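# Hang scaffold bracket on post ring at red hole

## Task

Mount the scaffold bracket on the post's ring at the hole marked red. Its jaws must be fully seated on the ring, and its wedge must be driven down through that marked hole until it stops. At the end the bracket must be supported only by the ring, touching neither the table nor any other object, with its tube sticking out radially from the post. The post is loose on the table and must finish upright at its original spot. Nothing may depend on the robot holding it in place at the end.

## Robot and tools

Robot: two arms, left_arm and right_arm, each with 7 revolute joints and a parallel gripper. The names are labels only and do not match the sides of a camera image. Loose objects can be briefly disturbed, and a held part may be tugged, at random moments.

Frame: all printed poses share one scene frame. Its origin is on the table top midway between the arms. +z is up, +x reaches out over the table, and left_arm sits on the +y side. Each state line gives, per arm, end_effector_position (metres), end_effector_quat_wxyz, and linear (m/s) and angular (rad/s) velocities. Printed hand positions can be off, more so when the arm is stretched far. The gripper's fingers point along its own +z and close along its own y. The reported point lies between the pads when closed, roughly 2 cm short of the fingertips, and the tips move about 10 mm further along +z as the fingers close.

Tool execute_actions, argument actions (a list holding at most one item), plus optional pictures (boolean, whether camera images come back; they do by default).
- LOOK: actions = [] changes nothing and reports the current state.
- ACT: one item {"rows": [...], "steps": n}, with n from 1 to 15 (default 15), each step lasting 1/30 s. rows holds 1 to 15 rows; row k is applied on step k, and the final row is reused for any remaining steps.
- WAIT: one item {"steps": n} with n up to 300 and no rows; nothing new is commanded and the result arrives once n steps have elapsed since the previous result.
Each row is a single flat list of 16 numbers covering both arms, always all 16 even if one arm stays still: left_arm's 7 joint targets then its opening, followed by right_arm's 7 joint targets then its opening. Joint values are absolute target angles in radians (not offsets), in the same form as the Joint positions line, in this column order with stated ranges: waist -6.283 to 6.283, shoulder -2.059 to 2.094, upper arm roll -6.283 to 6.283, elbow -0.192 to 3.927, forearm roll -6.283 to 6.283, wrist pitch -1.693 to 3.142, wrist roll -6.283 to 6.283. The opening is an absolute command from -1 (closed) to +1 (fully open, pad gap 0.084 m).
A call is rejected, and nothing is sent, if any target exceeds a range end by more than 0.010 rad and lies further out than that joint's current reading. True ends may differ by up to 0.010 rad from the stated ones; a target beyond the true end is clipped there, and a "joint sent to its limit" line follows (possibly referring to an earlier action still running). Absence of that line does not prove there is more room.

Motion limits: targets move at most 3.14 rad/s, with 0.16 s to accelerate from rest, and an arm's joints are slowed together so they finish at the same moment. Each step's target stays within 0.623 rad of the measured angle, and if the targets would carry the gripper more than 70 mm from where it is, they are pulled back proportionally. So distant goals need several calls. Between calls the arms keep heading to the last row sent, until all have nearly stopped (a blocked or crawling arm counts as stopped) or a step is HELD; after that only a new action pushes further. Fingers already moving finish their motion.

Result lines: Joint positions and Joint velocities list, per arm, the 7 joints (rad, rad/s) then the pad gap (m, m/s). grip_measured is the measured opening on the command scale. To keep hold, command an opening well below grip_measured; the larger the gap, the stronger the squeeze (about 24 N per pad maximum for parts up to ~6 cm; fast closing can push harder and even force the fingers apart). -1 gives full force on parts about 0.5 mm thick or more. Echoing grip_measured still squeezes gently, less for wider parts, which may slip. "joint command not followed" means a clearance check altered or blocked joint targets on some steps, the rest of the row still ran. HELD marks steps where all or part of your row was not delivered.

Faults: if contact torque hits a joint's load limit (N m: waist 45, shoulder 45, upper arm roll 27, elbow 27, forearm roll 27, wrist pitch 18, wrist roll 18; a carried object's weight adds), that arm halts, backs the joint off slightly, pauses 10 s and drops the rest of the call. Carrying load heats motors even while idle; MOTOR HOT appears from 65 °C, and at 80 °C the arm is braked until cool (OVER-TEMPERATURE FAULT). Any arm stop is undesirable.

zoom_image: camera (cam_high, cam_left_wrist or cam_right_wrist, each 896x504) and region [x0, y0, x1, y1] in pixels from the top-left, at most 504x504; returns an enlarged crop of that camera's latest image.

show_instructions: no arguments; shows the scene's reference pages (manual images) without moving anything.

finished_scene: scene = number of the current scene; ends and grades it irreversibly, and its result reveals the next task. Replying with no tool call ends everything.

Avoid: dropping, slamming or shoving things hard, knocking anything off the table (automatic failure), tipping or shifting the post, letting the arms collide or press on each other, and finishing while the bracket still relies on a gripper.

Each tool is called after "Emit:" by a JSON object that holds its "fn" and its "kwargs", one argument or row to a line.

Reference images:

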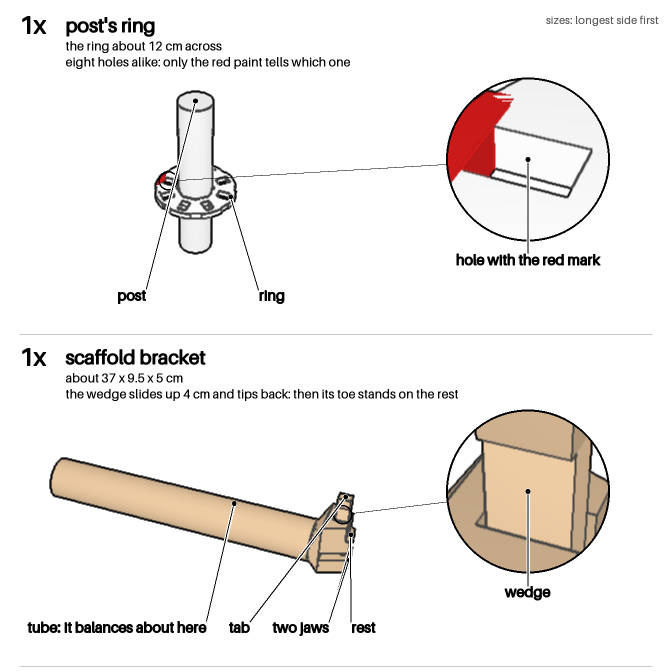

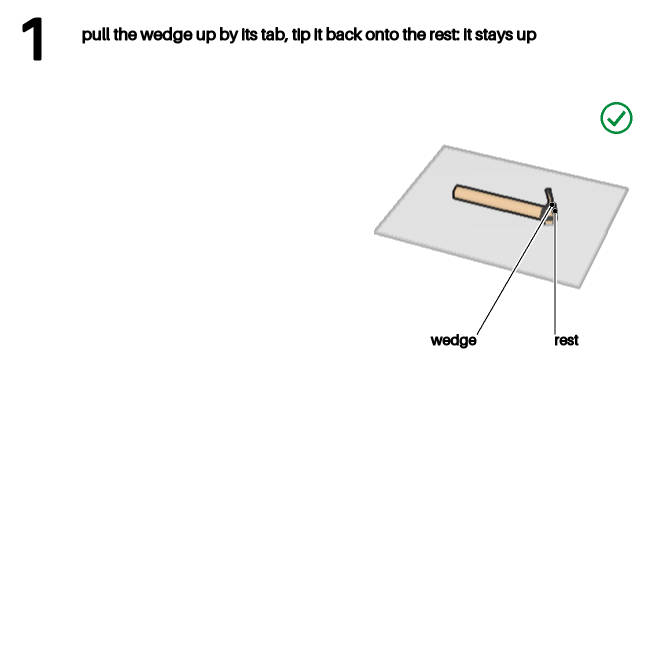

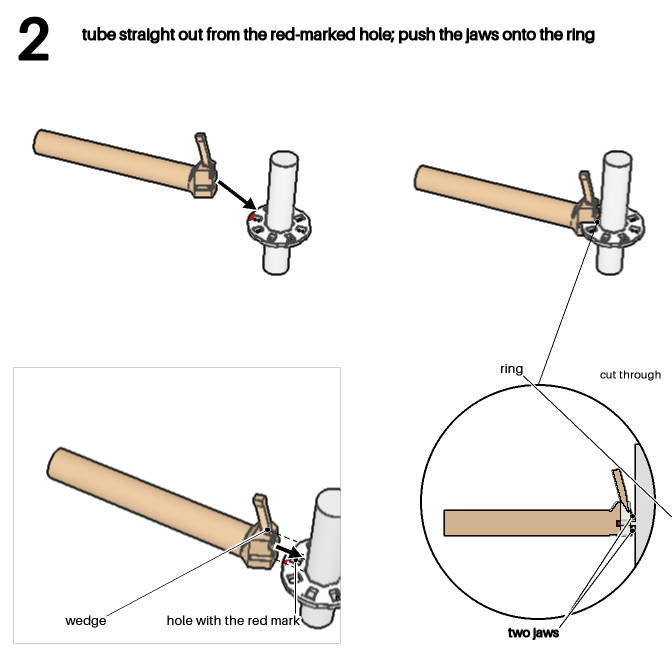

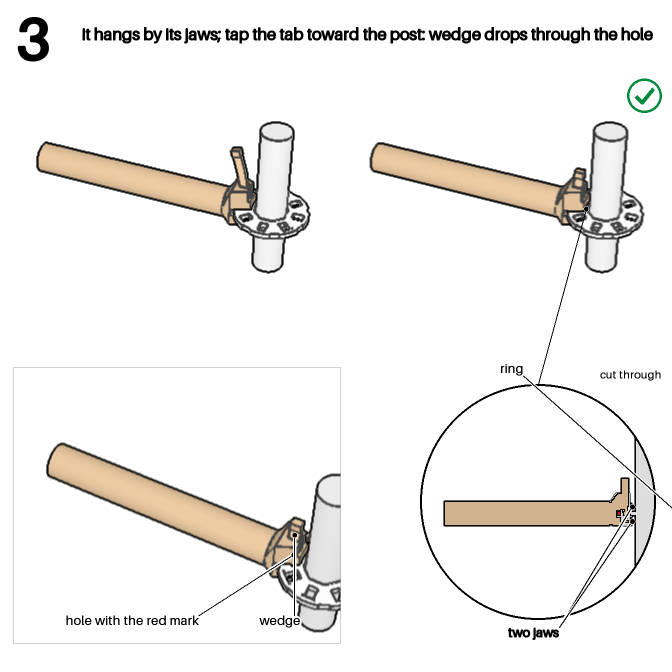

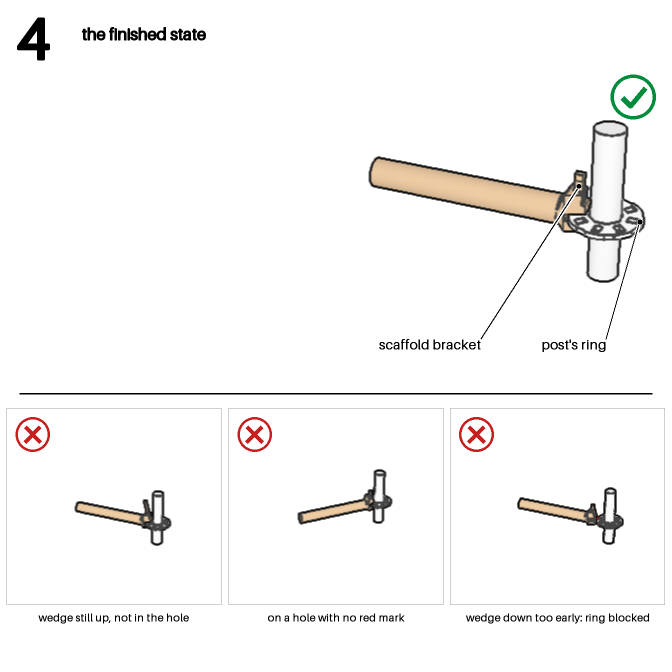

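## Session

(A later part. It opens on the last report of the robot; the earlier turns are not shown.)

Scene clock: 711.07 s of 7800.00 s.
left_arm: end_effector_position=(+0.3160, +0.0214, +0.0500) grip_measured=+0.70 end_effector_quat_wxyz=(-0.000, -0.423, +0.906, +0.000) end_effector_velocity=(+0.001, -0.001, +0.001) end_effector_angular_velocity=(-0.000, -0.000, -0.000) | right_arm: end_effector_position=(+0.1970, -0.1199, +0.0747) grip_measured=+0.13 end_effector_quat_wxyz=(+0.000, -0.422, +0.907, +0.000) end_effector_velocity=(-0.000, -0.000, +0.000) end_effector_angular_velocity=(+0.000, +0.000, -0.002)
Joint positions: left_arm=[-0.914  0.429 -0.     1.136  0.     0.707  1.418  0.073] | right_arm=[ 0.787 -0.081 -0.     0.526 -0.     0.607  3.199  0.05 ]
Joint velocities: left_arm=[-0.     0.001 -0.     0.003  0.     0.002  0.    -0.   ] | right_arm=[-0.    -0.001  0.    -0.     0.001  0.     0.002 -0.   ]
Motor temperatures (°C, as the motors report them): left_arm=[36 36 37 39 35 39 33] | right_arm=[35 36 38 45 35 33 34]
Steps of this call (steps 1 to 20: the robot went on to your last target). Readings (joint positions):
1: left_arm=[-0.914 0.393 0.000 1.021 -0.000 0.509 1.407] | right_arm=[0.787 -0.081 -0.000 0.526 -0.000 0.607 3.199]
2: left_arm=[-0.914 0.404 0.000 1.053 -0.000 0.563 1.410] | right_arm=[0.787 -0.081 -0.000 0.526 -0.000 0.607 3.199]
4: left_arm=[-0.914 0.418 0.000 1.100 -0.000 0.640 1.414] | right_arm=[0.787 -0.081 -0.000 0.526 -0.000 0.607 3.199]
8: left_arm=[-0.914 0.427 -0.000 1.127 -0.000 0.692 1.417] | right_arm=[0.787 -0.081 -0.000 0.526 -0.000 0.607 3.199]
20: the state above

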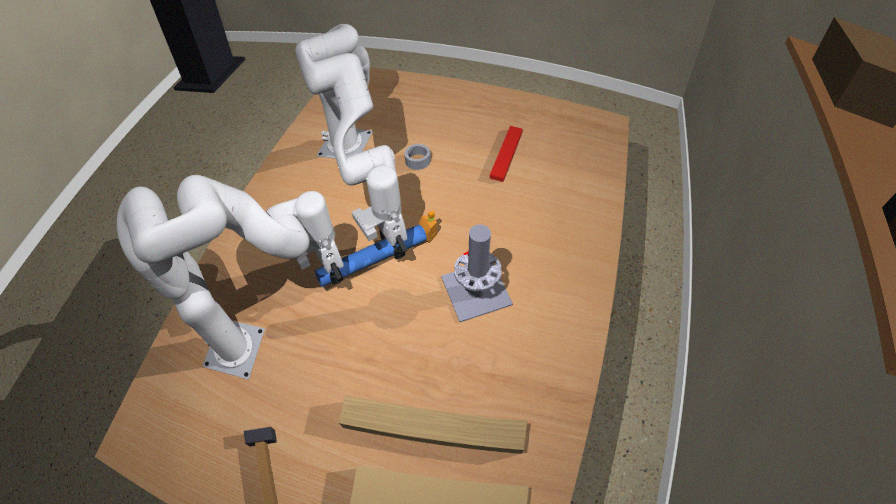

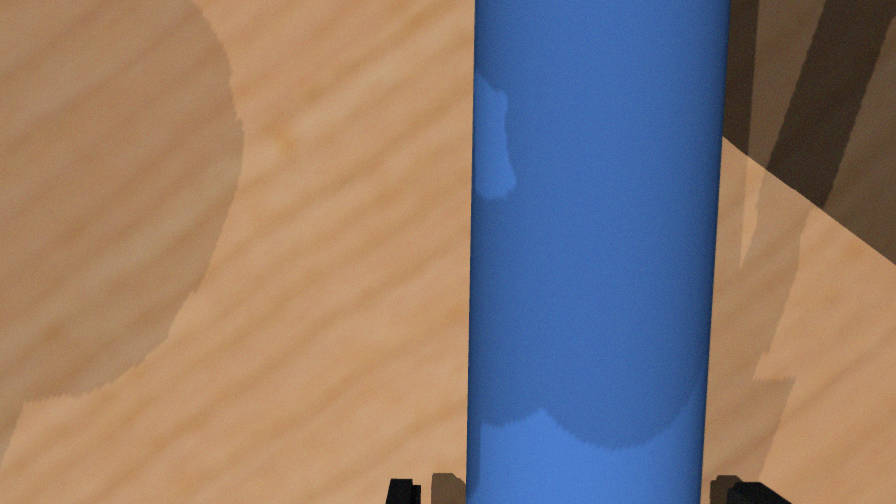

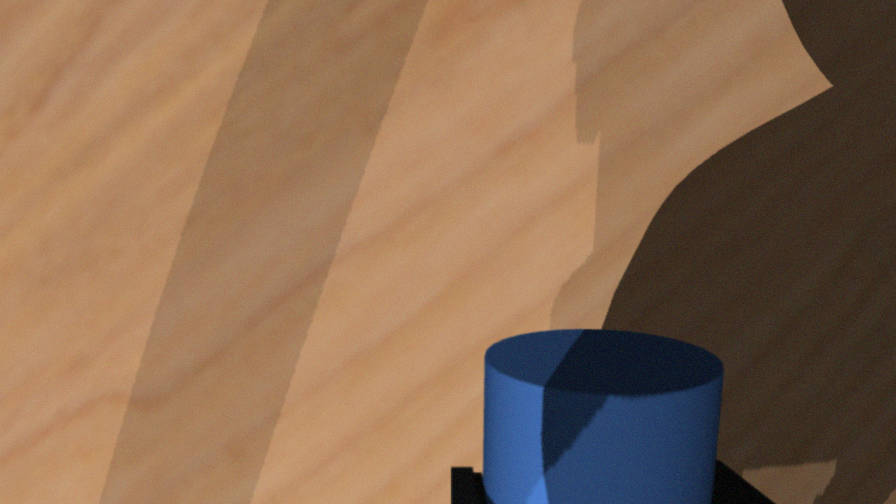

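Emit:
{"fn": "execute_actions", "kwargs": {
  "actions": [
    {"rows": [[-0.914, 0.432, 0.0, 1.1355, 0.0, 0.704, 1.418, 0.7, 0.787, -0.075, 0.0, 0.517, 0.0, 0.583, 3.199, -0.5],[-0.914, 0.435, 0.0, 1.135, 0.0, 0.701, 1.418, 0.7, 0.787, -0.068, 0.0, 0.507, 0.0, 0.558, 3.199, -0.5],[-0.914, 0.437, 0.0, 1.135, 0.0, 0.698, 1.418, 0.7, 0.787, -0.062, 0.0, 0.498, 0.0, 0.534, 3.199, -0.5],[-0.914, 0.440, 0.0, 1.1345, 0.0, 0.694, 1.418, 0.7, 0.787, -0.055, 0.0, 0.489, 0.0, 0.510, 3.199, -0.5],[-0.914, 0.443, 0.0, 1.134, 0.0, 0.691, 1.418, 0.7, 0.787, -0.049, 0.0, 0.480, 0.0, 0.486, 3.199, -0.5],[-0.914, 0.446, 0.0, 1.134, 0.0, 0.688, 1.418, 0.7, 0.787, -0.043, 0.0, 0.470, 0.0, 0.461, 3.199, -0.5],[-0.914, 0.449, 0.0, 1.1335, 0.0, 0.685, 1.418, 0.7, 0.787, -0.036, 0.0, 0.461, 0.0, 0.437, 3.199, -0.5],[-0.914, 0.451, 0.0, 1.133, 0.0, 0.682, 1.418, 0.7, 0.787, -0.030, 0.0, 0.452, 0.0, 0.413, 3.199, -0.5],[-0.914, 0.454, 0.0, 1.133, 0.0, 0.679, 1.418, 0.7, 0.787, -0.023, 0.0, 0.442, 0.0, 0.388, 3.199, -0.5],[-0.914, 0.457, 0.0, 1.1325, 0.0, 0.676, 1.418, 0.7, 0.787, -0.017, 0.0, 0.433, 0.0, 0.364, 3.199, -0.5],[-0.914, 0.460, 0.0, 1.132, 0.0, 0.673, 1.418, 0.7, 0.787, -0.010, 0.0, 0.424, 0.0, 0.340, 3.199, -0.5],[-0.914, 0.463, 0.0, 1.132, 0.0, 0.669, 1.418, 0.7, 0.787, -0.004, 0.0, 0.414, 0.0, 0.316, 3.199, -0.5],[-0.914, 0.465, 0.0, 1.1315, 0.0, 0.666, 1.418, 0.7, 0.787, 0.002, 0.0, 0.405, 0.0, 0.291, 3.199, -0.5],[-0.914, 0.4682, 0.0, 1.1314, 0.0, 0.6632, 1.418, 0.7, 0.787, 0.0088, 0.0, 0.3959, 0.0, 0.2671, 3.199, -0.5]], "steps": 15}
  ],
  "pictures": false
}}

Emit:
{"fn": "execute_actions", "kwargs": {
  "actions": [
    {"rows": [[-0.914, 0.4682, 0.0, 1.1314, 0.0, 0.6632, 1.418, 0.7, 0.787, 0.0088, 0.0, 0.3959, 0.0, 0.2671, 3.199, -0.5],[-0.914, 0.4682, 0.0, 1.1314, 0.0, 0.6632, 1.418, 0.7, 0.787, 0.0088, 0.0, 0.3959, 0.0, 0.2671, 3.199, -0.5],[-0.914, 0.4682, 0.0, 1.1314, 0.0, 0.6632, 1.418, 0.7, 0.787, 0.0088, 0.0, 0.3959, 0.0, 0.2671, 3.199, -0.5],[-0.914, 0.4682, 0.0, 1.1314, 0.0, 0.6632, 1.418, 0.7, 0.787, 0.0088, 0.0, 0.3959, 0.0, 0.2671, 3.199, -0.5],[-0.914, 0.4682, 0.0, 1.1314, 0.0, 0.6632, 1.418, 0.7, 0.787, 0.0088, 0.0, 0.3959, 0.0, 0.2671, 3.199, -0.5],[-0.914, 0.4682, 0.0, 1.1314, 0.0, 0.6632, 1.418, 0.7, 0.787, 0.0088, 0.0, 0.3959, 0.0, 0.2671, 3.199, -0.5],[-0.914, 0.4682, 0.0, 1.1314, 0.0, 0.6632, 1.418, 0.7, 0.787, 0.0088, 0.0, 0.3959, 0.0, 0.2671, 3.199, -0.5],[-0.914, 0.4682, 0.0, 1.1314, 0.0, 0.6632, 1.418, 0.7, 0.787, 0.0088, 0.0, 0.3959, 0.0, 0.2671, 3.199, -0.1],[-0.914, 0.4682, 0.0, 1.1314, 0.0, 0.6632, 1.418, 0.7, 0.787, 0.0088, 0.0, 0.3959, 0.0, 0.2671, 3.199, 0.1],[-0.914, 0.4682, 0.0, 1.1314, 0.0, 0.6632, 1.418, 0.7, 0.787, 0.0088, 0.0, 0.3959, 0.0, 0.2671, 3.199, 0.2],[-0.914, 0.4682, 0.0, 1.1314, 0.0, 0.6632, 1.418, 0.7, 0.787, 0.0088, 0.0, 0.3959, 0.0, 0.2671, 3.199, 0.3],[-0.914, 0.4682, 0.0, 1.1314, 0.0, 0.6632, 1.418, 0.7, 0.787, 0.0088, 0.0, 0.3959, 0.0, 0.2671, 3.199, 0.5],[-0.914, 0.4682, 0.0, 1.1314, 0.0, 0.6632, 1.418, 0.7, 0.787, 0.0088, 0.0, 0.3959, 0.0, 0.2671, 3.199, 0.8]], "steps": 15}
  ]
}}

Scene clock: 755.90 s of 7800.00 s.
left_arm: end_effector_position=(+0.3161, +0.0214, +0.0339) grip_measured=+0.70 end_effector_quat_wxyz=(-0.000, -0.423, +0.906, +0.000) end_effector_velocity=(-0.000, -0.000, -0.036) end_effector_angular_velocity=(+0.001, +0.001, -0.002) | right_arm: end_effector_position=(+0.1965, -0.1207, +0.0379) grip_measured=+0.13 end_effector_quat_wxyz=(+0.043, -0.421, +0.906, +0.023) end_effector_velocity=(-0.007, -0.009, -0.080) end_effector_angular_velocity=(+0.199, -0.150, +0.002)
Joint positions: left_arm=[-0.914  0.462  0.     1.132 -0.     0.67   1.418  0.073] | right_arm=[ 0.787 -0.008 -0.     0.42   0.     0.33   3.199  0.05 ]
Joint velocities: left_arm=[-0.     0.076 -0.001 -0.006  0.001 -0.081  0.    -0.   ] | right_arm=[-0.     0.185  0.    -0.266 -0.001 -0.7   -0.001 -0.   ]
Motor temperatures (°C, as the motors report them): left_arm=[36 37 37 42 35 38 33] | right_arm=[35 36 38 44 35 33 34]
Steps of this call (steps 1 to 15: the robot went on to your last target; steps 16 to 90: nothing new was sent; then 41.33 s passed at rest; steps 91 to 105: all 15 steps of this action). Readings (joint positions):
91: left_arm=[-0.914 0.429 -0.000 1.136 -0.000 0.707 1.418] | right_arm=[0.787 -0.081 -0.000 0.526 0.000 0.607 3.199]
92: left_arm=[-0.914 0.430 -0.000 1.136 0.000 0.706 1.418] | right_arm=[0.787 -0.080 0.000 0.524 0.000 0.603 3.199]
94: left_arm=[-0.914 0.433 -0.000 1.136 0.000 0.702 1.418] | right_arm=[0.787 -0.074 0.000 0.514 0.000 0.578 3.199]
98: left_arm=[-0.914 0.443 0.000 1.134 -0.000 0.691 1.418] | right_arm=[0.787 -0.052 -0.000 0.482 0.000 0.497 3.199]
105: the state above

Scene clock: 756.40 s of 7800.00 s.
left_arm: end_effector_position=(+0.3161, +0.0213, +0.0312) grip_measured=+0.70 end_effector_quat_wxyz=(+0.000, -0.423, +0.906, -0.000) end_effector_velocity=(-0.000, +0.000, -0.001) end_effector_angular_velocity=(+0.001, +0.001, -0.001) | right_arm: end_effector_position=(+0.1953, -0.1225, +0.0299) grip_measured=+0.79 end_effector_quat_wxyz=(+0.051, -0.421, +0.905, +0.028) end_effector_velocity=(+0.004, +0.007, +0.007) end_effector_angular_velocity=(+0.018, -0.013, +0.003)
Joint positions: left_arm=[-0.914  0.468 -0.     1.131 -0.     0.663  1.418  0.073] | right_arm=[ 0.787  0.011 -0.     0.395 -0.     0.267  3.199  0.076]
Joint velocities: left_arm=[-0.001  0.001  0.    -0.001  0.    -0.    -0.     0.   ] | right_arm=[ 0.002 -0.01   0.003  0.009  0.    -0.003  0.001  0.036]
Motor temperatures (°C, as the motors report them): left_arm=[36 37 37 42 35 38 33] | right_arm=[35 36 38 44 35 33 34]
Steps of this call (steps 1 to 15: all 15 steps of this action). Readings (joint positions):
1: left_arm=[-0.914 0.464 0.000 1.132 0.000 0.668 1.418] | right_arm=[0.787 -0.003 -0.000 0.412 0.000 0.310 3.199]
2: left_arm=[-0.914 0.466 0.000 1.131 -0.000 0.666 1.418] | right_arm=[0.787 -0.001 0.001 0.408 -0.000 0.296 3.199]
4: left_arm=[-0.914 0.467 0.000 1.131 -0.000 0.665 1.418] | right_arm=[0.787 0.001 0.000 0.404 0.000 0.280 3.199]
8: left_arm=[-0.914 0.468 -0.000 1.132 0.000 0.663 1.418] | right_arm=[0.787 0.004 0.000 0.400 0.000 0.269 3.199]
15: the state above

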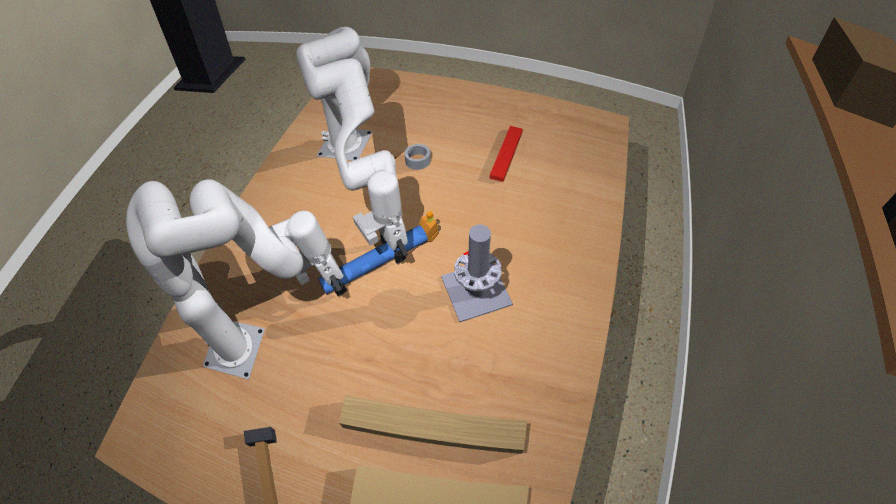

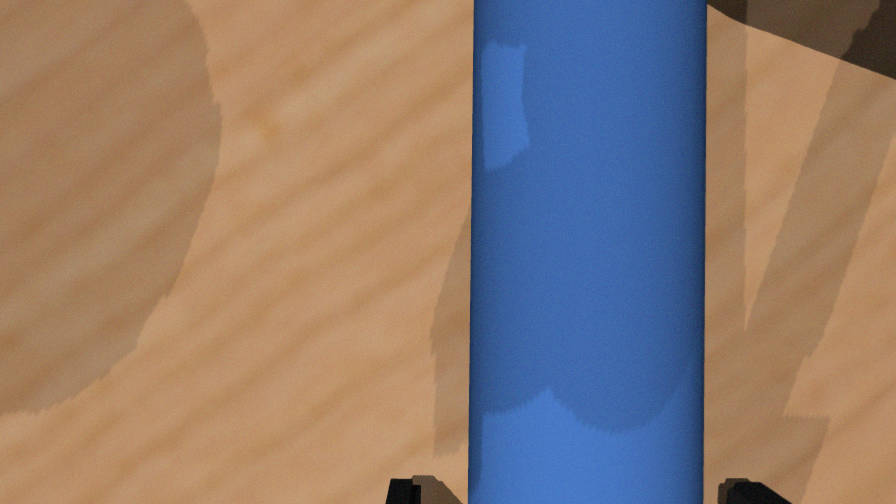

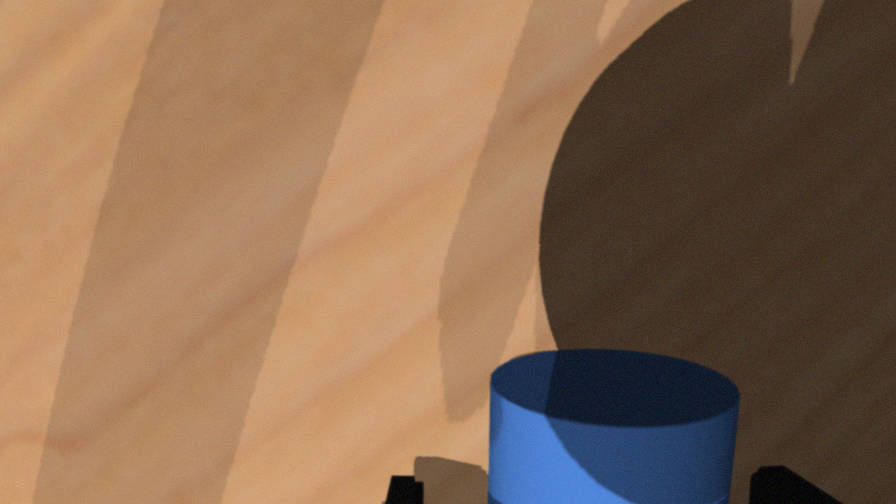

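Emit:
{"fn": "execute_actions", "kwargs": {
  "actions": [
    {"rows": [[-0.914, 0.435, 0.0, 1.147, 0.0, 0.712, 1.418, 0.7, 0.787, 0.0088, 0.0, 0.3959, 0.0, 0.2671, 3.199, 0.6],[-0.914, 0.402, 0.0, 1.163, 0.0, 0.761, 1.418, 0.7, 0.787, 0.0088, 0.0, 0.3959, 0.0, 0.2671, 3.199, 0.5],[-0.914, 0.369, 0.0, 1.179, 0.0, 0.810, 1.418, 0.7, 0.787, 0.0088, 0.0, 0.3959, 0.0, 0.2671, 3.199, 0.4],[-0.914, 0.336, 0.0, 1.194, 0.0, 0.859, 1.418, 0.7, 0.787, 0.0088, 0.0, 0.3959, 0.0, 0.2671, 3.199, 0.32],[-0.914, 0.302, 0.0, 1.210, 0.0, 0.908, 1.418, 0.7, 0.787, 0.0088, 0.0, 0.3959, 0.0, 0.2671, 3.199, 0.25],[-0.914, 0.269, 0.0, 1.226, 0.0, 0.956, 1.418, 0.7, 0.787, 0.0088, 0.0, 0.3959, 0.0, 0.2671, 3.199, 0.18],[-0.914, 0.236, 0.0, 1.241, 0.0, 1.005, 1.418, 0.7, 0.787, 0.0088, 0.0, 0.3959, 0.0, 0.2671, 3.199, 0.1],[-0.885, 0.203, 0.0, 1.2571, 0.0, 1.0541, 1.447, 0.5, 0.787, 0.0088, 0.0, 0.3959, 0.0, 0.2671, 3.199, 0.0],[-0.856, 0.203, 0.0, 1.2571, 0.0, 1.0541, 1.476, 0.4, 0.787, 0.0088, 0.0, 0.3959, 0.0, 0.2671, 3.199, -0.2],[-0.827, 0.203, 0.0, 1.2571, 0.0, 1.0541, 1.505, 0.3, 0.787, 0.0088, 0.0, 0.3959, 0.0, 0.2671, 3.199, -0.4],[-0.798, 0.203, 0.0, 1.2571, 0.0, 1.0541, 1.534, 0.2, 0.787, 0.0088, 0.0, 0.3959, 0.0, 0.2671, 3.199, -0.5],[-0.769, 0.203, 0.0, 1.2571, 0.0, 1.0541, 1.563, 0.1, 0.787, 0.0088, 0.0, 0.3959, 0.0, 0.2671, 3.199, -0.5],[-0.740, 0.203, 0.0, 1.2571, 0.0, 1.0541, 1.592, 0.0, 0.787, 0.0088, 0.0, 0.3959, 0.0, 0.2671, 3.199, -0.5],[-0.711, 0.203, 0.0, 1.2571, 0.0, 1.0541, 1.621, 0.0, 0.787, 0.0088, 0.0, 0.3959, 0.0, 0.2671, 3.199, -0.5],[-0.6824, 0.203, 0.0, 1.2571, 0.0, 1.0541, 1.650, 0.0, 0.787, 0.0088, 0.0, 0.3959, 0.0, 0.2671, 3.199, -0.5]], "steps": 15}
  ],
  "pictures": false
}}

Emit:
{"fn": "execute_actions", "kwargs": {
  "actions": [
    {"steps": 25}
  ]
}}

Scene clock: 790.87 s of 7800.00 s.
left_arm: end_effector_position=(+0.3584, +0.0623, +0.1786) grip_measured=-0.01 end_effector_quat_wxyz=(+0.002, -0.423, +0.906, -0.004) end_effector_velocity=(+0.292, +0.381, +0.095) end_effector_angular_velocity=(+0.070, +0.038, +0.132) | right_arm: end_effector_position=(+0.1957, -0.1214, +0.0311) grip_measured=+0.13 end_effector_quat_wxyz=(+0.053, -0.421, +0.905, +0.028) end_effector_velocity=(+0.000, +0.000, -0.000) end_effector_angular_velocity=(+0.000, +0.001, -0.003)
Joint positions: left_arm=[-0.802  0.224  0.     1.249  0.     1.016  1.531  0.044] | right_arm=[0.787 0.009 0.    0.396 0.    0.267 3.199 0.05 ]
Joint velocities: left_arm=[ 0.828 -0.178  0.078  0.064  0.003  0.318  0.771 -0.001] | right_arm=[-0.001  0.001  0.     0.     0.001 -0.     0.001  0.   ]
Motor temperatures (°C, as the motors report them): left_arm=[36 37 37 42 35 38 33] | right_arm=[35 36 38 43 35 33 34]
Steps of this call (steps 1 to 15: the robot went on to your last target; steps 16 to 90: nothing new was sent; then 30.97 s passed at rest; steps 91 to 105: all 15 steps of this action). Readings (joint positions):
91: left_arm=[-0.914 0.468 0.000 1.131 0.000 0.663 1.418] | right_arm=[0.787 0.009 0.000 0.396 -0.000 0.267 3.199]
92: left_arm=[-0.914 0.466 0.000 1.132 0.000 0.668 1.418] | right_arm=[0.787 0.009 -0.000 0.396 0.000 0.267 3.199]
94: left_arm=[-0.914 0.444 0.000 1.140 -0.000 0.709 1.418] | right_arm=[0.787 0.009 -0.000 0.396 -0.000 0.267 3.199]
98: left_arm=[-0.914 0.346 -0.000 1.192 0.000 0.841 1.418] | right_arm=[0.787 0.009 0.000 0.396 0.000 0.267 3.199]
105: the state above

Scene clock: 791.70 s of 7800.00 s.
left_arm: end_effector_position=(+0.3940, +0.1142, +0.1900) grip_measured=-0.01 end_effector_quat_wxyz=(-0.000, -0.423, +0.906, +0.000) end_effector_velocity=(+0.000, +0.001, -0.000) end_effector_angular_velocity=(+0.000, +0.000, +0.001) | right_arm: end_effector_position=(+0.1958, -0.1215, +0.0311) grip_measured=+0.13 end_effector_quat_wxyz=(+0.053, -0.421, +0.905, +0.028) end_effector_velocity=(-0.000, -0.000, -0.000) end_effector_angular_velocity=(-0.000, +0.000, +0.001)
Joint positions: left_arm=[-0.683  0.203 -0.     1.257 -0.     1.054  1.65   0.044] | right_arm=[ 0.787  0.009  0.     0.396 -0.     0.267  3.199  0.05 ]
Joint velocities: left_arm=[ 0.001 -0.     0.001 -0.001 -0.     0.     0.    -0.   ] | right_arm=[-0.     0.     0.    -0.     0.001 -0.    -0.001 -0.   ]
Motor temperatures (°C, as the motors report them): left_arm=[36 37 37 42 35 38 33] | right_arm=[35 36 38 43 35 33 34]
Steps of this call (steps 1 to 25: the robot went on to your last target). Readings (joint positions):
1: left_arm=[-0.774 0.219 0.002 1.250 0.000 1.026 1.557] | right_arm=[0.787 0.009 0.000 0.396 0.000 0.267 3.199]
2: left_arm=[-0.747 0.215 0.003 1.251 0.000 1.034 1.583] | right_arm=[0.787 0.009 0.000 0.396 0.000 0.267 3.199]
4: left_arm=[-0.707 0.210 0.007 1.253 0.000 1.045 1.620] | right_arm=[0.787 0.009 0.000 0.396 0.000 0.267 3.199]
8: left_arm=[-0.688 0.205 0.001 1.255 0.000 1.052 1.643] | right_arm=[0.787 0.009 0.000 0.396 -0.000 0.267 3.199]
25: the state above

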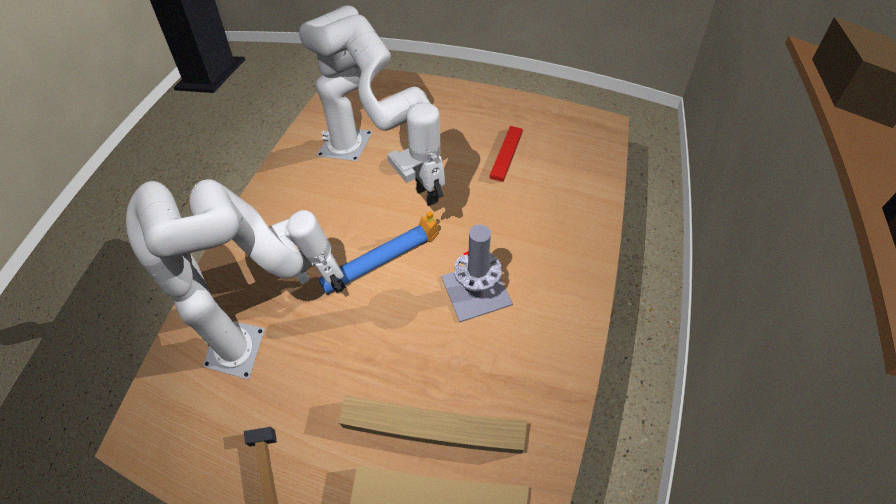

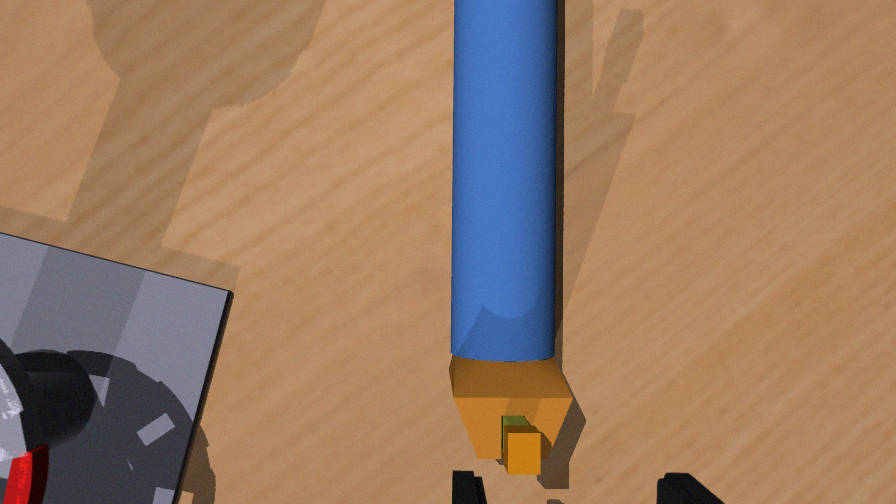

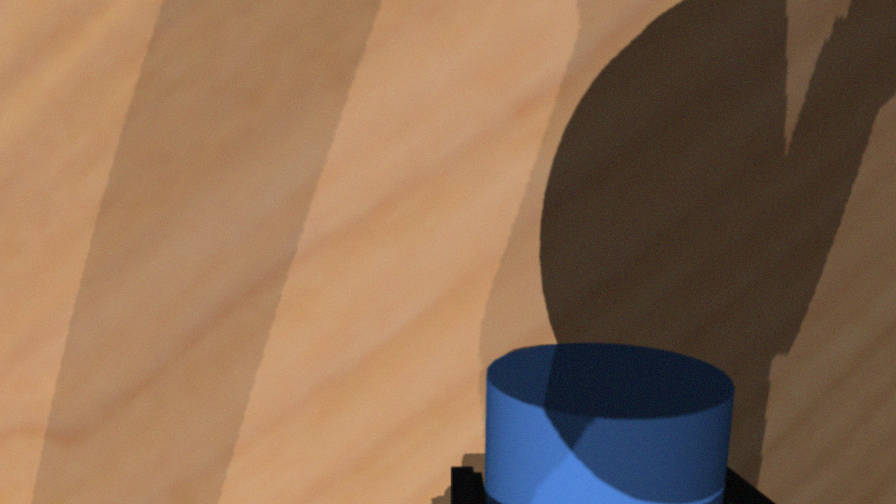

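Emit:
{"fn": "zoom_image", "kwargs": {
  "camera": "cam_left_wrist",
  "region": [420, 330, 620, 504]
}}

Region (420, 330, 620, 504) of cam_left_wrist's 896x504 image, scaled by 2.520, with more detail than that image has; it fills the top 438 rows of this view, and the rest is white.

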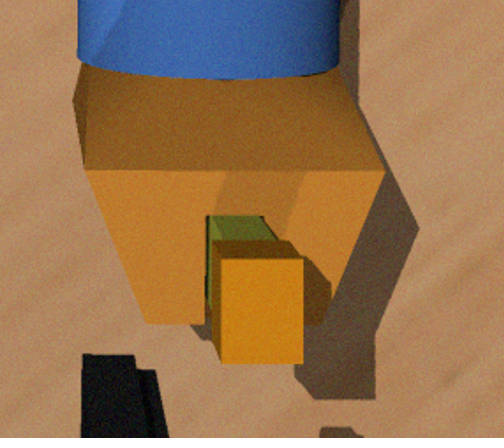

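Emit:
{"fn": "execute_actions", "kwargs": {
  "actions": [
    {"rows": [[-0.682, 0.214, 0.0, 1.246, 0.0, 1.032, 1.651, -0.1, 0.787, 0.0088, 0.0, 0.3959, 0.0, 0.2671, 3.199, -0.5],[-0.681, 0.225, 0.0, 1.235, 0.0, 1.010, 1.651, -0.1, 0.787, 0.0088, 0.0, 0.3959, 0.0, 0.2671, 3.199, -0.5],[-0.681, 0.236, 0.0, 1.224, 0.0, 0.988, 1.652, -0.1, 0.787, 0.0088, 0.0, 0.3959, 0.0, 0.2671, 3.199, -0.5],[-0.680, 0.247, 0.0, 1.214, 0.0, 0.967, 1.652, -0.1, 0.787, 0.0088, 0.0, 0.3959, 0.0, 0.2671, 3.199, -0.5],[-0.680, 0.258, 0.0, 1.204, 0.0, 0.946, 1.652, -0.1, 0.787, 0.0088, 0.0, 0.3959, 0.0, 0.2671, 3.199, -0.5],[-0.679, 0.269, 0.0, 1.194, 0.0, 0.925, 1.653, -0.1, 0.787, 0.0088, 0.0, 0.3959, 0.0, 0.2671, 3.199, -0.5],[-0.679, 0.280, 0.0, 1.184, 0.0, 0.904, 1.653, -0.1, 0.787, 0.0088, 0.0, 0.3959, 0.0, 0.2671, 3.199, -0.5],[-0.678, 0.292, 0.0, 1.175, 0.0, 0.883, 1.654, -0.1, 0.787, 0.0088, 0.0, 0.3959, 0.0, 0.2671, 3.199, -0.5],[-0.678, 0.303, 0.0, 1.166, 0.0, 0.863, 1.654, -0.1, 0.787, 0.0088, 0.0, 0.3959, 0.0, 0.2671, 3.199, -0.5],[-0.6777, 0.315, 0.0, 1.157, 0.0, 0.842, 1.654, -0.1, 0.787, 0.0088, 0.0, 0.3959, 0.0, 0.2671, 3.199, -0.5],[-0.6777, 0.326, 0.0, 1.148, 0.0, 0.822, 1.654, -0.1, 0.787, 0.0088, 0.0, 0.3959, 0.0, 0.2671, 3.199, -0.5],[-0.6777, 0.338, 0.0, 1.1398, 0.0, 0.8018, 1.654, -0.1, 0.787, 0.0088, 0.0, 0.3959, 0.0, 0.2671, 3.199, -0.5]], "steps": 15}
  ],
  "pictures": false
}}

Emit:
{"fn": "execute_actions", "kwargs": {
  "actions": [
    {"steps": 15}
  ]
}}

Scene clock: 824.57 s of 7800.00 s.
left_arm: end_effector_position=(+0.3949, +0.1167, +0.0986) grip_measured=-0.11 end_effector_quat_wxyz=(-0.001, -0.423, +0.906, +0.002) end_effector_velocity=(-0.022, +0.016, -0.130) end_effector_angular_velocity=(+0.036, +0.051, -0.001) | right_arm: end_effector_position=(+0.1958, -0.1215, +0.0310) grip_measured=+0.13 end_effector_quat_wxyz=(+0.053, -0.421, +0.905, +0.028) end_effector_velocity=(+0.000, -0.000, +0.000) end_effector_angular_velocity=(+0.000, -0.000, -0.001)
Joint positions: left_arm=[-0.678  0.327  0.     1.147 -0.     0.826  1.654  0.039] | right_arm=[ 0.787  0.009  0.     0.396 -0.     0.267  3.199  0.05 ]
Joint velocities: left_arm=[ 0.002  0.179 -0.001 -0.15   0.    -0.266  0.002 -0.   ] | right_arm=[ 0.    -0.    -0.    -0.    -0.    -0.     0.001 -0.   ]
Motor temperatures (°C, as the motors report them): left_arm=[36 37 37 43 35 38 33] | right_arm=[35 36 38 42 35 33 34]
Steps of this call (steps 1 to 15: the robot went on to your last target; steps 16 to 90: nothing new was sent; then 29.37 s passed at rest; steps 91 to 105: all 15 steps of this action). Readings (joint positions):
91: left_arm=[-0.682 0.203 -0.000 1.257 -0.000 1.054 1.650] | right_arm=[0.787 0.009 0.000 0.396 -0.000 0.267 3.199]
92: left_arm=[-0.682 0.204 -0.000 1.256 -0.000 1.050 1.650] | right_arm=[0.787 0.009 0.000 0.396 -0.000 0.267 3.199]
94: left_arm=[-0.682 0.214 -0.000 1.246 -0.000 1.026 1.651] | right_arm=[0.787 0.009 0.000 0.396 -0.000 0.267 3.199]
98: left_arm=[-0.680 0.255 0.000 1.207 0.000 0.954 1.652] | right_arm=[0.787 0.009 0.000 0.396 -0.000 0.267 3.199]
105: the state above

Scene clock: 825.07 s of 7800.00 s.
left_arm: end_effector_position=(+0.3957, +0.1161, +0.0923) grip_measured=-0.11 end_effector_quat_wxyz=(+0.000, -0.423, +0.906, -0.000) end_effector_velocity=(-0.000, -0.000, -0.001) end_effector_angular_velocity=(+0.001, +0.001, -0.001) | right_arm: end_effector_position=(+0.1958, -0.1215, +0.0310) grip_measured=+0.13 end_effector_quat_wxyz=(+0.053, -0.421, +0.905, +0.028) end_effector_velocity=(+0.000, +0.000, +0.000) end_effector_angular_velocity=(+0.001, -0.001, -0.000)
Joint positions: left_arm=[-0.678  0.338 -0.     1.14   0.     0.802  1.654  0.039] | right_arm=[0.787 0.009 0.    0.396 0.    0.267 3.199 0.05 ]
Joint velocities: left_arm=[-0.001  0.002 -0.    -0.     0.    -0.001 -0.     0.   ] | right_arm=[ 0.    -0.001 -0.    -0.     0.    -0.     0.    -0.   ]
Motor temperatures (°C, as the motors report them): left_arm=[36 37 37 43 35 38 33] | right_arm=[35 36 38 42 35 33 34]
Steps of this call (steps 1 to 15: the robot went on to your last target). Readings (joint positions):
1: left_arm=[-0.678 0.332 0.000 1.144 -0.000 0.818 1.654] | right_arm=[0.787 0.009 0.000 0.396 -0.000 0.267 3.199]
2: left_arm=[-0.678 0.334 0.000 1.142 -0.000 0.813 1.654] | right_arm=[0.787 0.009 0.000 0.396 -0.000 0.267 3.199]
4: left_arm=[-0.678 0.336 -0.000 1.142 -0.000 0.807 1.654] | right_arm=[0.787 0.009 0.000 0.396 -0.000 0.267 3.199]
8: left_arm=[-0.678 0.336 -0.000 1.141 0.000 0.803 1.654] | right_arm=[0.787 0.009 0.000 0.396 -0.000 0.267 3.199]
15: the state above

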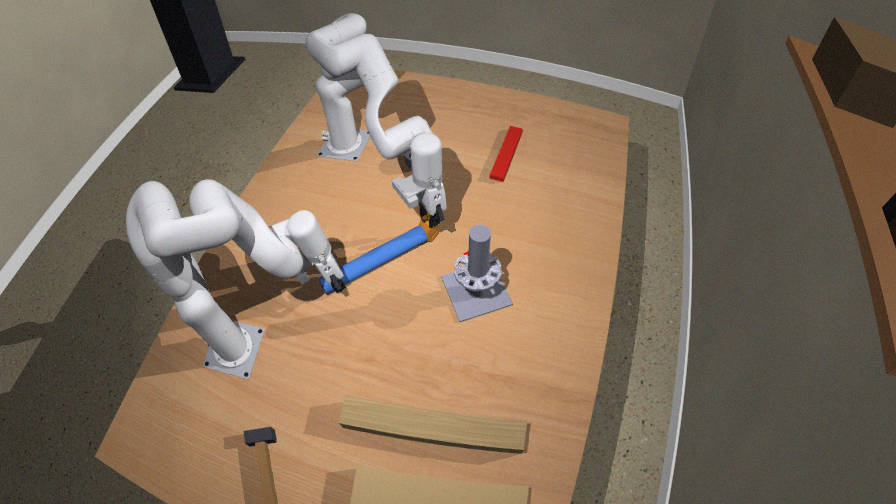

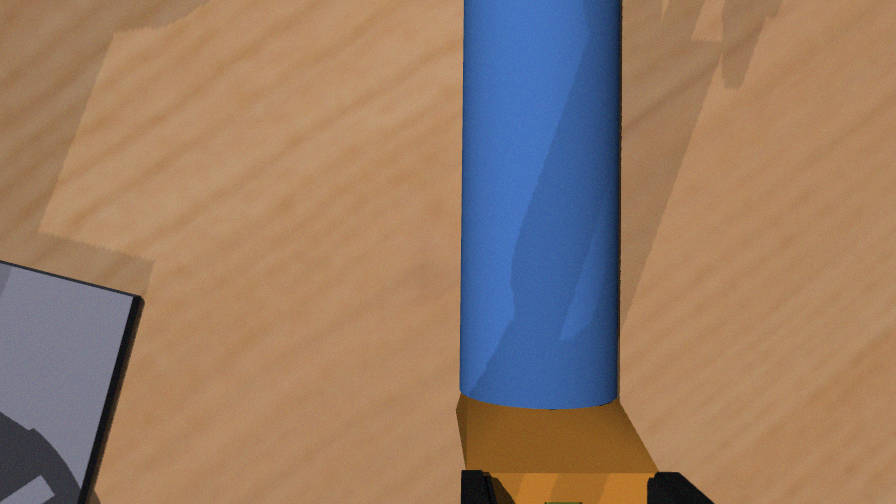

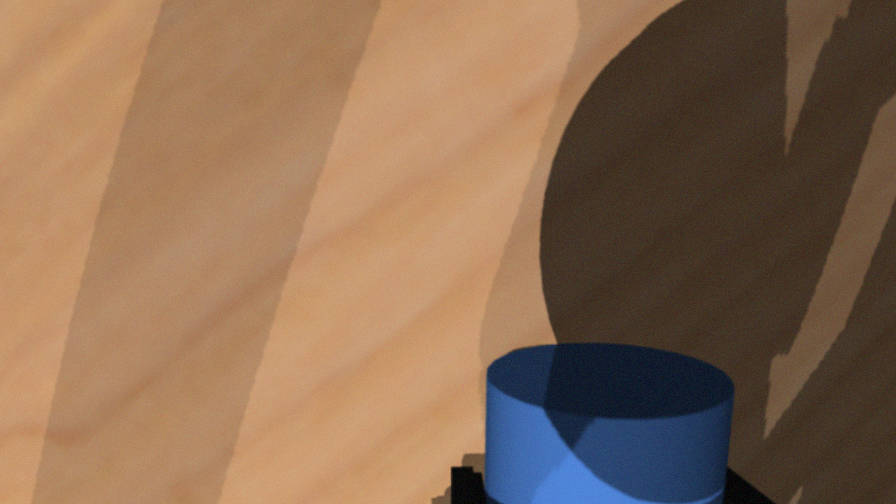

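Emit:
{"fn": "execute_actions", "kwargs": {
  "actions": []
}}

Scene clock: 849.70 s of 7800.00 s.
left_arm: end_effector_position=(+0.3956, +0.1162, +0.0920) grip_measured=-0.11 end_effector_quat_wxyz=(+0.000, -0.423, +0.906, +0.000) end_effector_velocity=(-0.000, +0.001, -0.001) end_effector_angular_velocity=(+0.001, +0.002, +0.002) | right_arm: end_effector_position=(+0.1958, -0.1215, +0.0310) grip_measured=+0.13 end_effector_quat_wxyz=(+0.053, -0.421, +0.905, +0.028) end_effector_velocity=(-0.000, -0.000, -0.000) end_effector_angular_velocity=(-0.001, +0.001, +0.002)
Joint positions: left_arm=[-0.678  0.338  0.     1.14   0.     0.802  1.654  0.039] | right_arm=[ 0.787  0.009  0.     0.396 -0.     0.267  3.199  0.05 ]
Joint velocities: left_arm=[ 0.002  0.    -0.001 -0.002  0.     0.    -0.    -0.   ] | right_arm=[ 0.001  0.001  0.     0.     0.     0.    -0.001  0.   ]
Motor temperatures (°C, as the motors report them): left_arm=[36 37 37 42 35 38 33] | right_arm=[35 36 38 42 35 33 34]
Steps of this call (steps 1 to 15: the robot went on to your last target; steps 16 to 90: nothing new was sent; then 21.63 s passed at rest). Readings (joint positions):
1: left_arm=[-0.678 0.338 -0.000 1.140 0.000 0.802 1.654] | right_arm=[0.787 0.009 0.000 0.396 0.000 0.267 3.199]
2: left_arm=[-0.678 0.338 -0.000 1.140 -0.000 0.802 1.654] | right_arm=[0.787 0.009 0.000 0.396 0.000 0.267 3.199]
4: left_arm=[-0.678 0.338 -0.000 1.140 0.000 0.802 1.654] | right_arm=[0.787 0.009 0.000 0.396 0.000 0.267 3.199]
8: left_arm=[-0.678 0.338 -0.000 1.140 -0.000 0.802 1.654] | right_arm=[0.787 0.009 0.000 0.396 -0.000 0.267 3.199]
90: the state above
All arms were judged still, so your last target was given up. Only a new action makes them travel on or press farther. Fingers that are still opening or closing keep moving.

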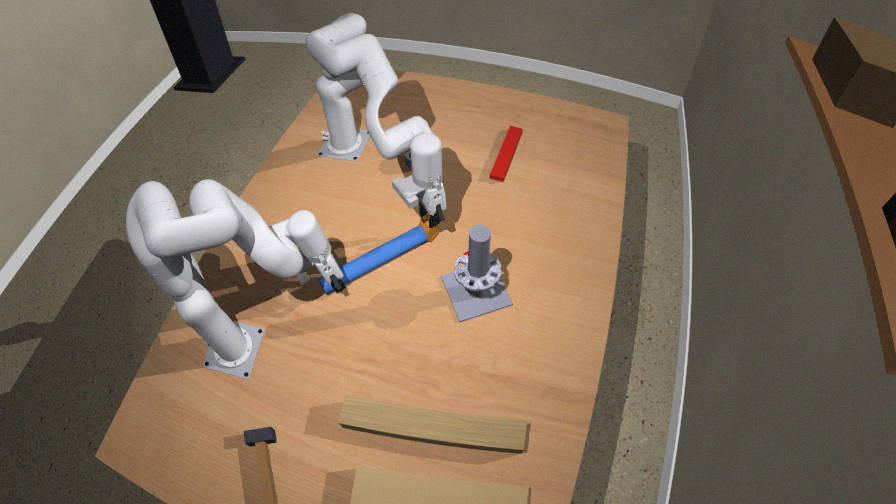

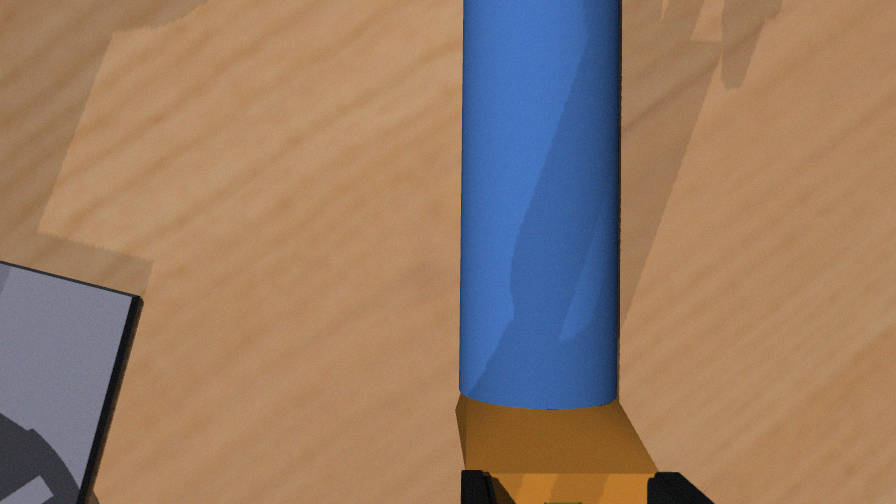

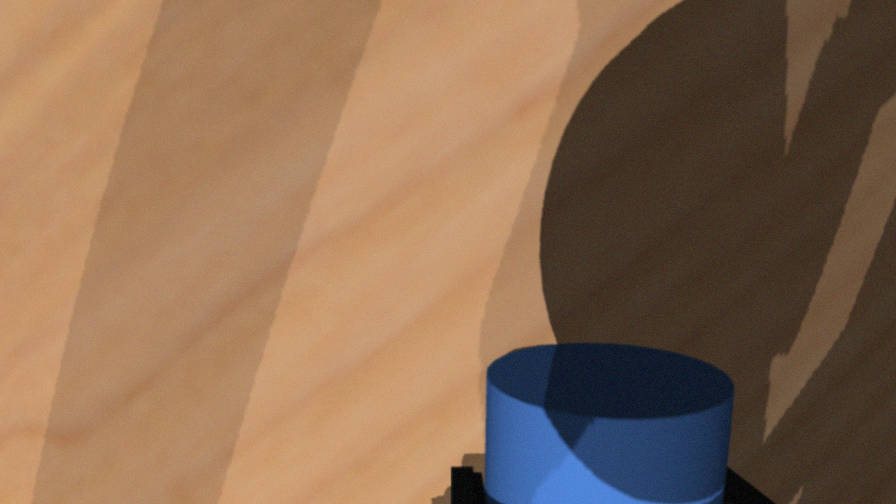

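Emit:
{"fn": "execute_actions", "kwargs": {
  "actions": [
    {"rows": [[-0.6777,0.338,0,1.1398,0,0.8018,1.654,-0.2,0.787,0.0088,0,0.3959,0,0.2671,3.199,-0.5],[-0.6777,0.338,0,1.1398,0,0.8018,1.654,-0.3,0.787,0.0088,0,0.3959,0,0.2671,3.199,-0.5],[-0.6777,0.338,0,1.1398,0,0.8018,1.654,-0.4,0.787,0.0088,0,0.3959,0,0.2671,3.199,-0.5],[-0.6777,0.338,0,1.1398,0,0.8018,1.654,-0.5,0.787,0.0088,0,0.3959,0,0.2671,3.199,-0.5],[-0.6777,0.338,0,1.1398,0,0.8018,1.654,-0.55,0.787,0.0088,0,0.3959,0,0.2671,3.199,-0.5],[-0.6777,0.338,0,1.1398,0,0.8018,1.654,-0.6,0.787,0.0088,0,0.3959,0,0.2671,3.199,-0.5],[-0.6777,0.338,0,1.1398,0,0.8018,1.654,-0.65,0.787,0.0088,0,0.3959,0,0.2671,3.199,-0.5],[-0.6777,0.338,0,1.1398,0,0.8018,1.654,-0.7,0.787,0.0088,0,0.3959,0,0.2671,3.199,-0.5],[-0.6777,0.338,0,1.1398,0,0.8018,1.654,-0.75,0.787,0.0088,0,0.3959,0,0.2671,3.199,-0.5],[-0.6777,0.338,0,1.1398,0,0.8018,1.654,-0.8,0.787,0.0088,0,0.3959,0,0.2671,3.199,-0.5],[-0.6777,0.338,0,1.1398,0,0.8018,1.654,-0.85,0.787,0.0088,0,0.3959,0,0.2671,3.199,-0.5],[-0.6777,0.338,0,1.1398,0,0.8018,1.654,-0.9,0.787,0.0088,0,0.3959,0,0.2671,3.199,-0.5],[-0.6777,0.338,0,1.1398,0,0.8018,1.654,-0.95,0.787,0.0088,0,0.3959,0,0.2671,3.199,-0.5]], "steps": 15}
  ],
  "pictures": false
}}

Emit:
{"fn": "execute_actions", "kwargs": {
  "actions": [
    {"steps": 15}
  ]
}}

Scene clock: 872.80 s of 7800.00 s.
left_arm: end_effector_position=(+0.3956, +0.1162, +0.0920) grip_measured=-0.74 end_effector_quat_wxyz=(-0.000, -0.423, +0.906, +0.000) end_effector_velocity=(+0.001, -0.000, +0.000) end_effector_angular_velocity=(-0.000, -0.001, +0.001) | right_arm: end_effector_position=(+0.1958, -0.1215, +0.0310) grip_measured=+0.13 end_effector_quat_wxyz=(+0.053, -0.421, +0.905, +0.028) end_effector_velocity=(-0.000, -0.000, -0.000) end_effector_angular_velocity=(-0.001, +0.001, +0.001)
Joint positions: left_arm=[-0.678  0.338  0.     1.14  -0.     0.802  1.654  0.012] | right_arm=[ 0.787  0.009 -0.     0.396  0.     0.267  3.199  0.05 ]
Joint velocities: left_arm=[ 0.     0.     0.     0.001  0.     0.    -0.     0.   ] | right_arm=[ 0.001  0.001 -0.    -0.    -0.     0.    -0.     0.   ]
Motor temperatures (°C, as the motors report them): left_arm=[36 37 37 42 35 38 33] | right_arm=[35 36 38 42 35 33 34]
Steps of this call (steps 1 to 90: nothing new was sent; then 19.60 s passed at rest; steps 91 to 105: all 15 steps of this action). Readings (joint positions):
91: left_arm=[-0.678 0.338 0.000 1.140 0.000 0.802 1.654] | right_arm=[0.787 0.009 0.000 0.396 -0.000 0.267 3.199]
92: left_arm=[-0.678 0.338 0.000 1.140 0.000 0.802 1.654] | right_arm=[0.787 0.009 -0.000 0.396 0.000 0.267 3.199]
94: left_arm=[-0.678 0.338 -0.000 1.140 -0.000 0.802 1.654] | right_arm=[0.787 0.009 -0.000 0.396 -0.000 0.267 3.199]
98: left_arm=[-0.678 0.338 0.000 1.140 0.000 0.802 1.654] | right_arm=[0.787 0.009 -0.000 0.396 -0.000 0.267 3.199]
105: the state above

Scene clock: 873.30 s of 7800.00 s.
left_arm: end_effector_position=(+0.3956, +0.1162, +0.0920) grip_measured=-0.74 end_effector_quat_wxyz=(-0.000, -0.423, +0.906, +0.000) end_effector_velocity=(+0.001, +0.000, +0.000) end_effector_angular_velocity=(-0.000, -0.002, +0.001) | right_arm: end_effector_position=(+0.1958, -0.1215, +0.0310) grip_measured=+0.13 end_effector_quat_wxyz=(+0.053, -0.421, +0.905, +0.028) end_effector_velocity=(-0.000, +0.000, -0.000) end_effector_angular_velocity=(-0.000, +0.000, +0.000)
Joint positions: left_arm=[-0.678  0.338  0.     1.14  -0.     0.802  1.654  0.012] | right_arm=[ 0.787  0.009 -0.     0.396  0.     0.267  3.199  0.05 ]
Joint velocities: left_arm=[-0.    -0.     0.001  0.001  0.001 -0.    -0.    -0.   ] | right_arm=[ 0.001  0.    -0.    -0.    -0.    -0.     0.001  0.   ]
Motor temperatures (°C, as the motors report them): left_arm=[36 37 37 42 35 38 33] | right_arm=[35 36 38 42 35 33 34]
Steps of this call (steps 1 to 15: the robot went on to your last target). Readings (joint positions):
1: left_arm=[-0.678 0.338 0.000 1.140 -0.000 0.802 1.654] | right_arm=[0.787 0.009 -0.000 0.396 0.000 0.267 3.199]
2: left_arm=[-0.678 0.338 0.000 1.140 -0.000 0.802 1.654] | right_arm=[0.787 0.009 -0.000 0.396 0.000 0.267 3.199]
4: left_arm=[-0.678 0.338 0.000 1.140 -0.000 0.802 1.654] | right_arm=[0.787 0.009 -0.000 0.396 0.000 0.267 3.199]
8: left_arm=[-0.678 0.338 0.000 1.140 -0.000 0.802 1.654] | right_arm=[0.787 0.009 -0.000 0.396 0.000 0.267 3.199]
15: the state above
All arms were judged still, so your last target was given up. Only a new action makes them travel on or press farther. Fingers that are still opening or closing keep moving.

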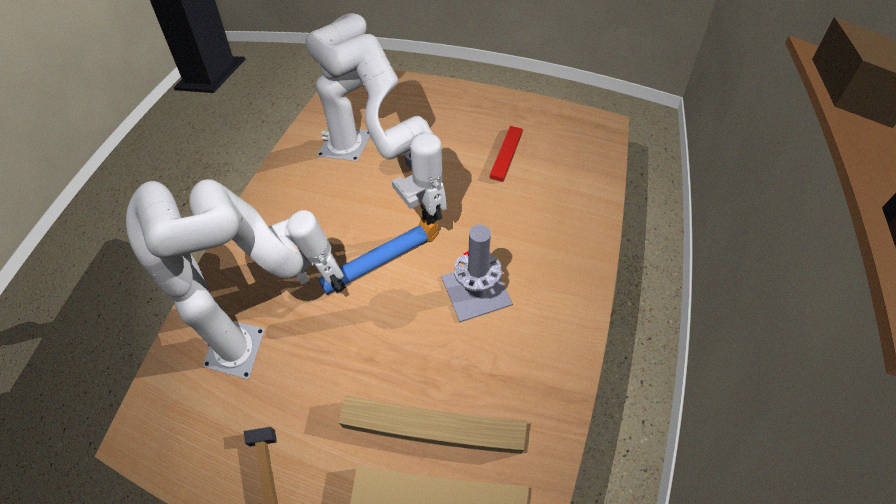

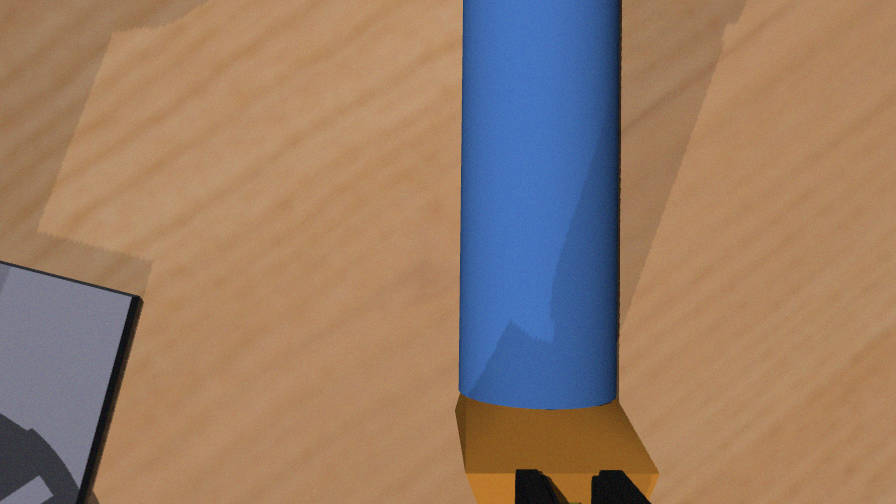

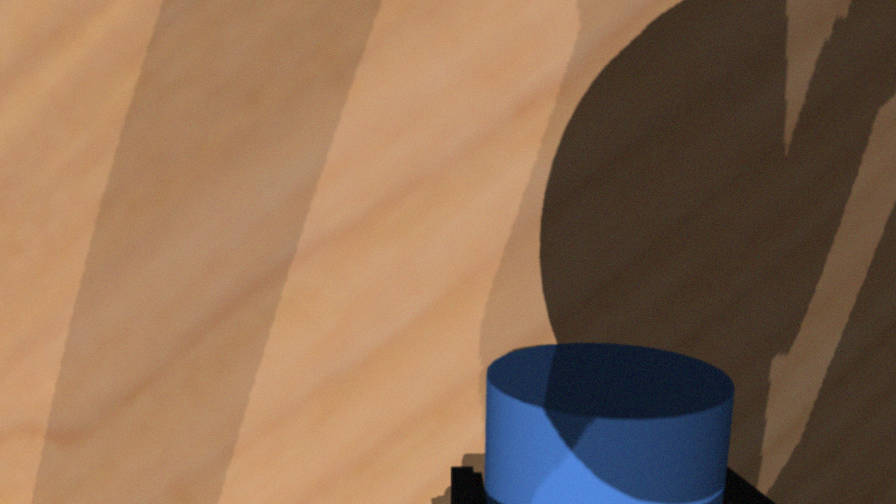

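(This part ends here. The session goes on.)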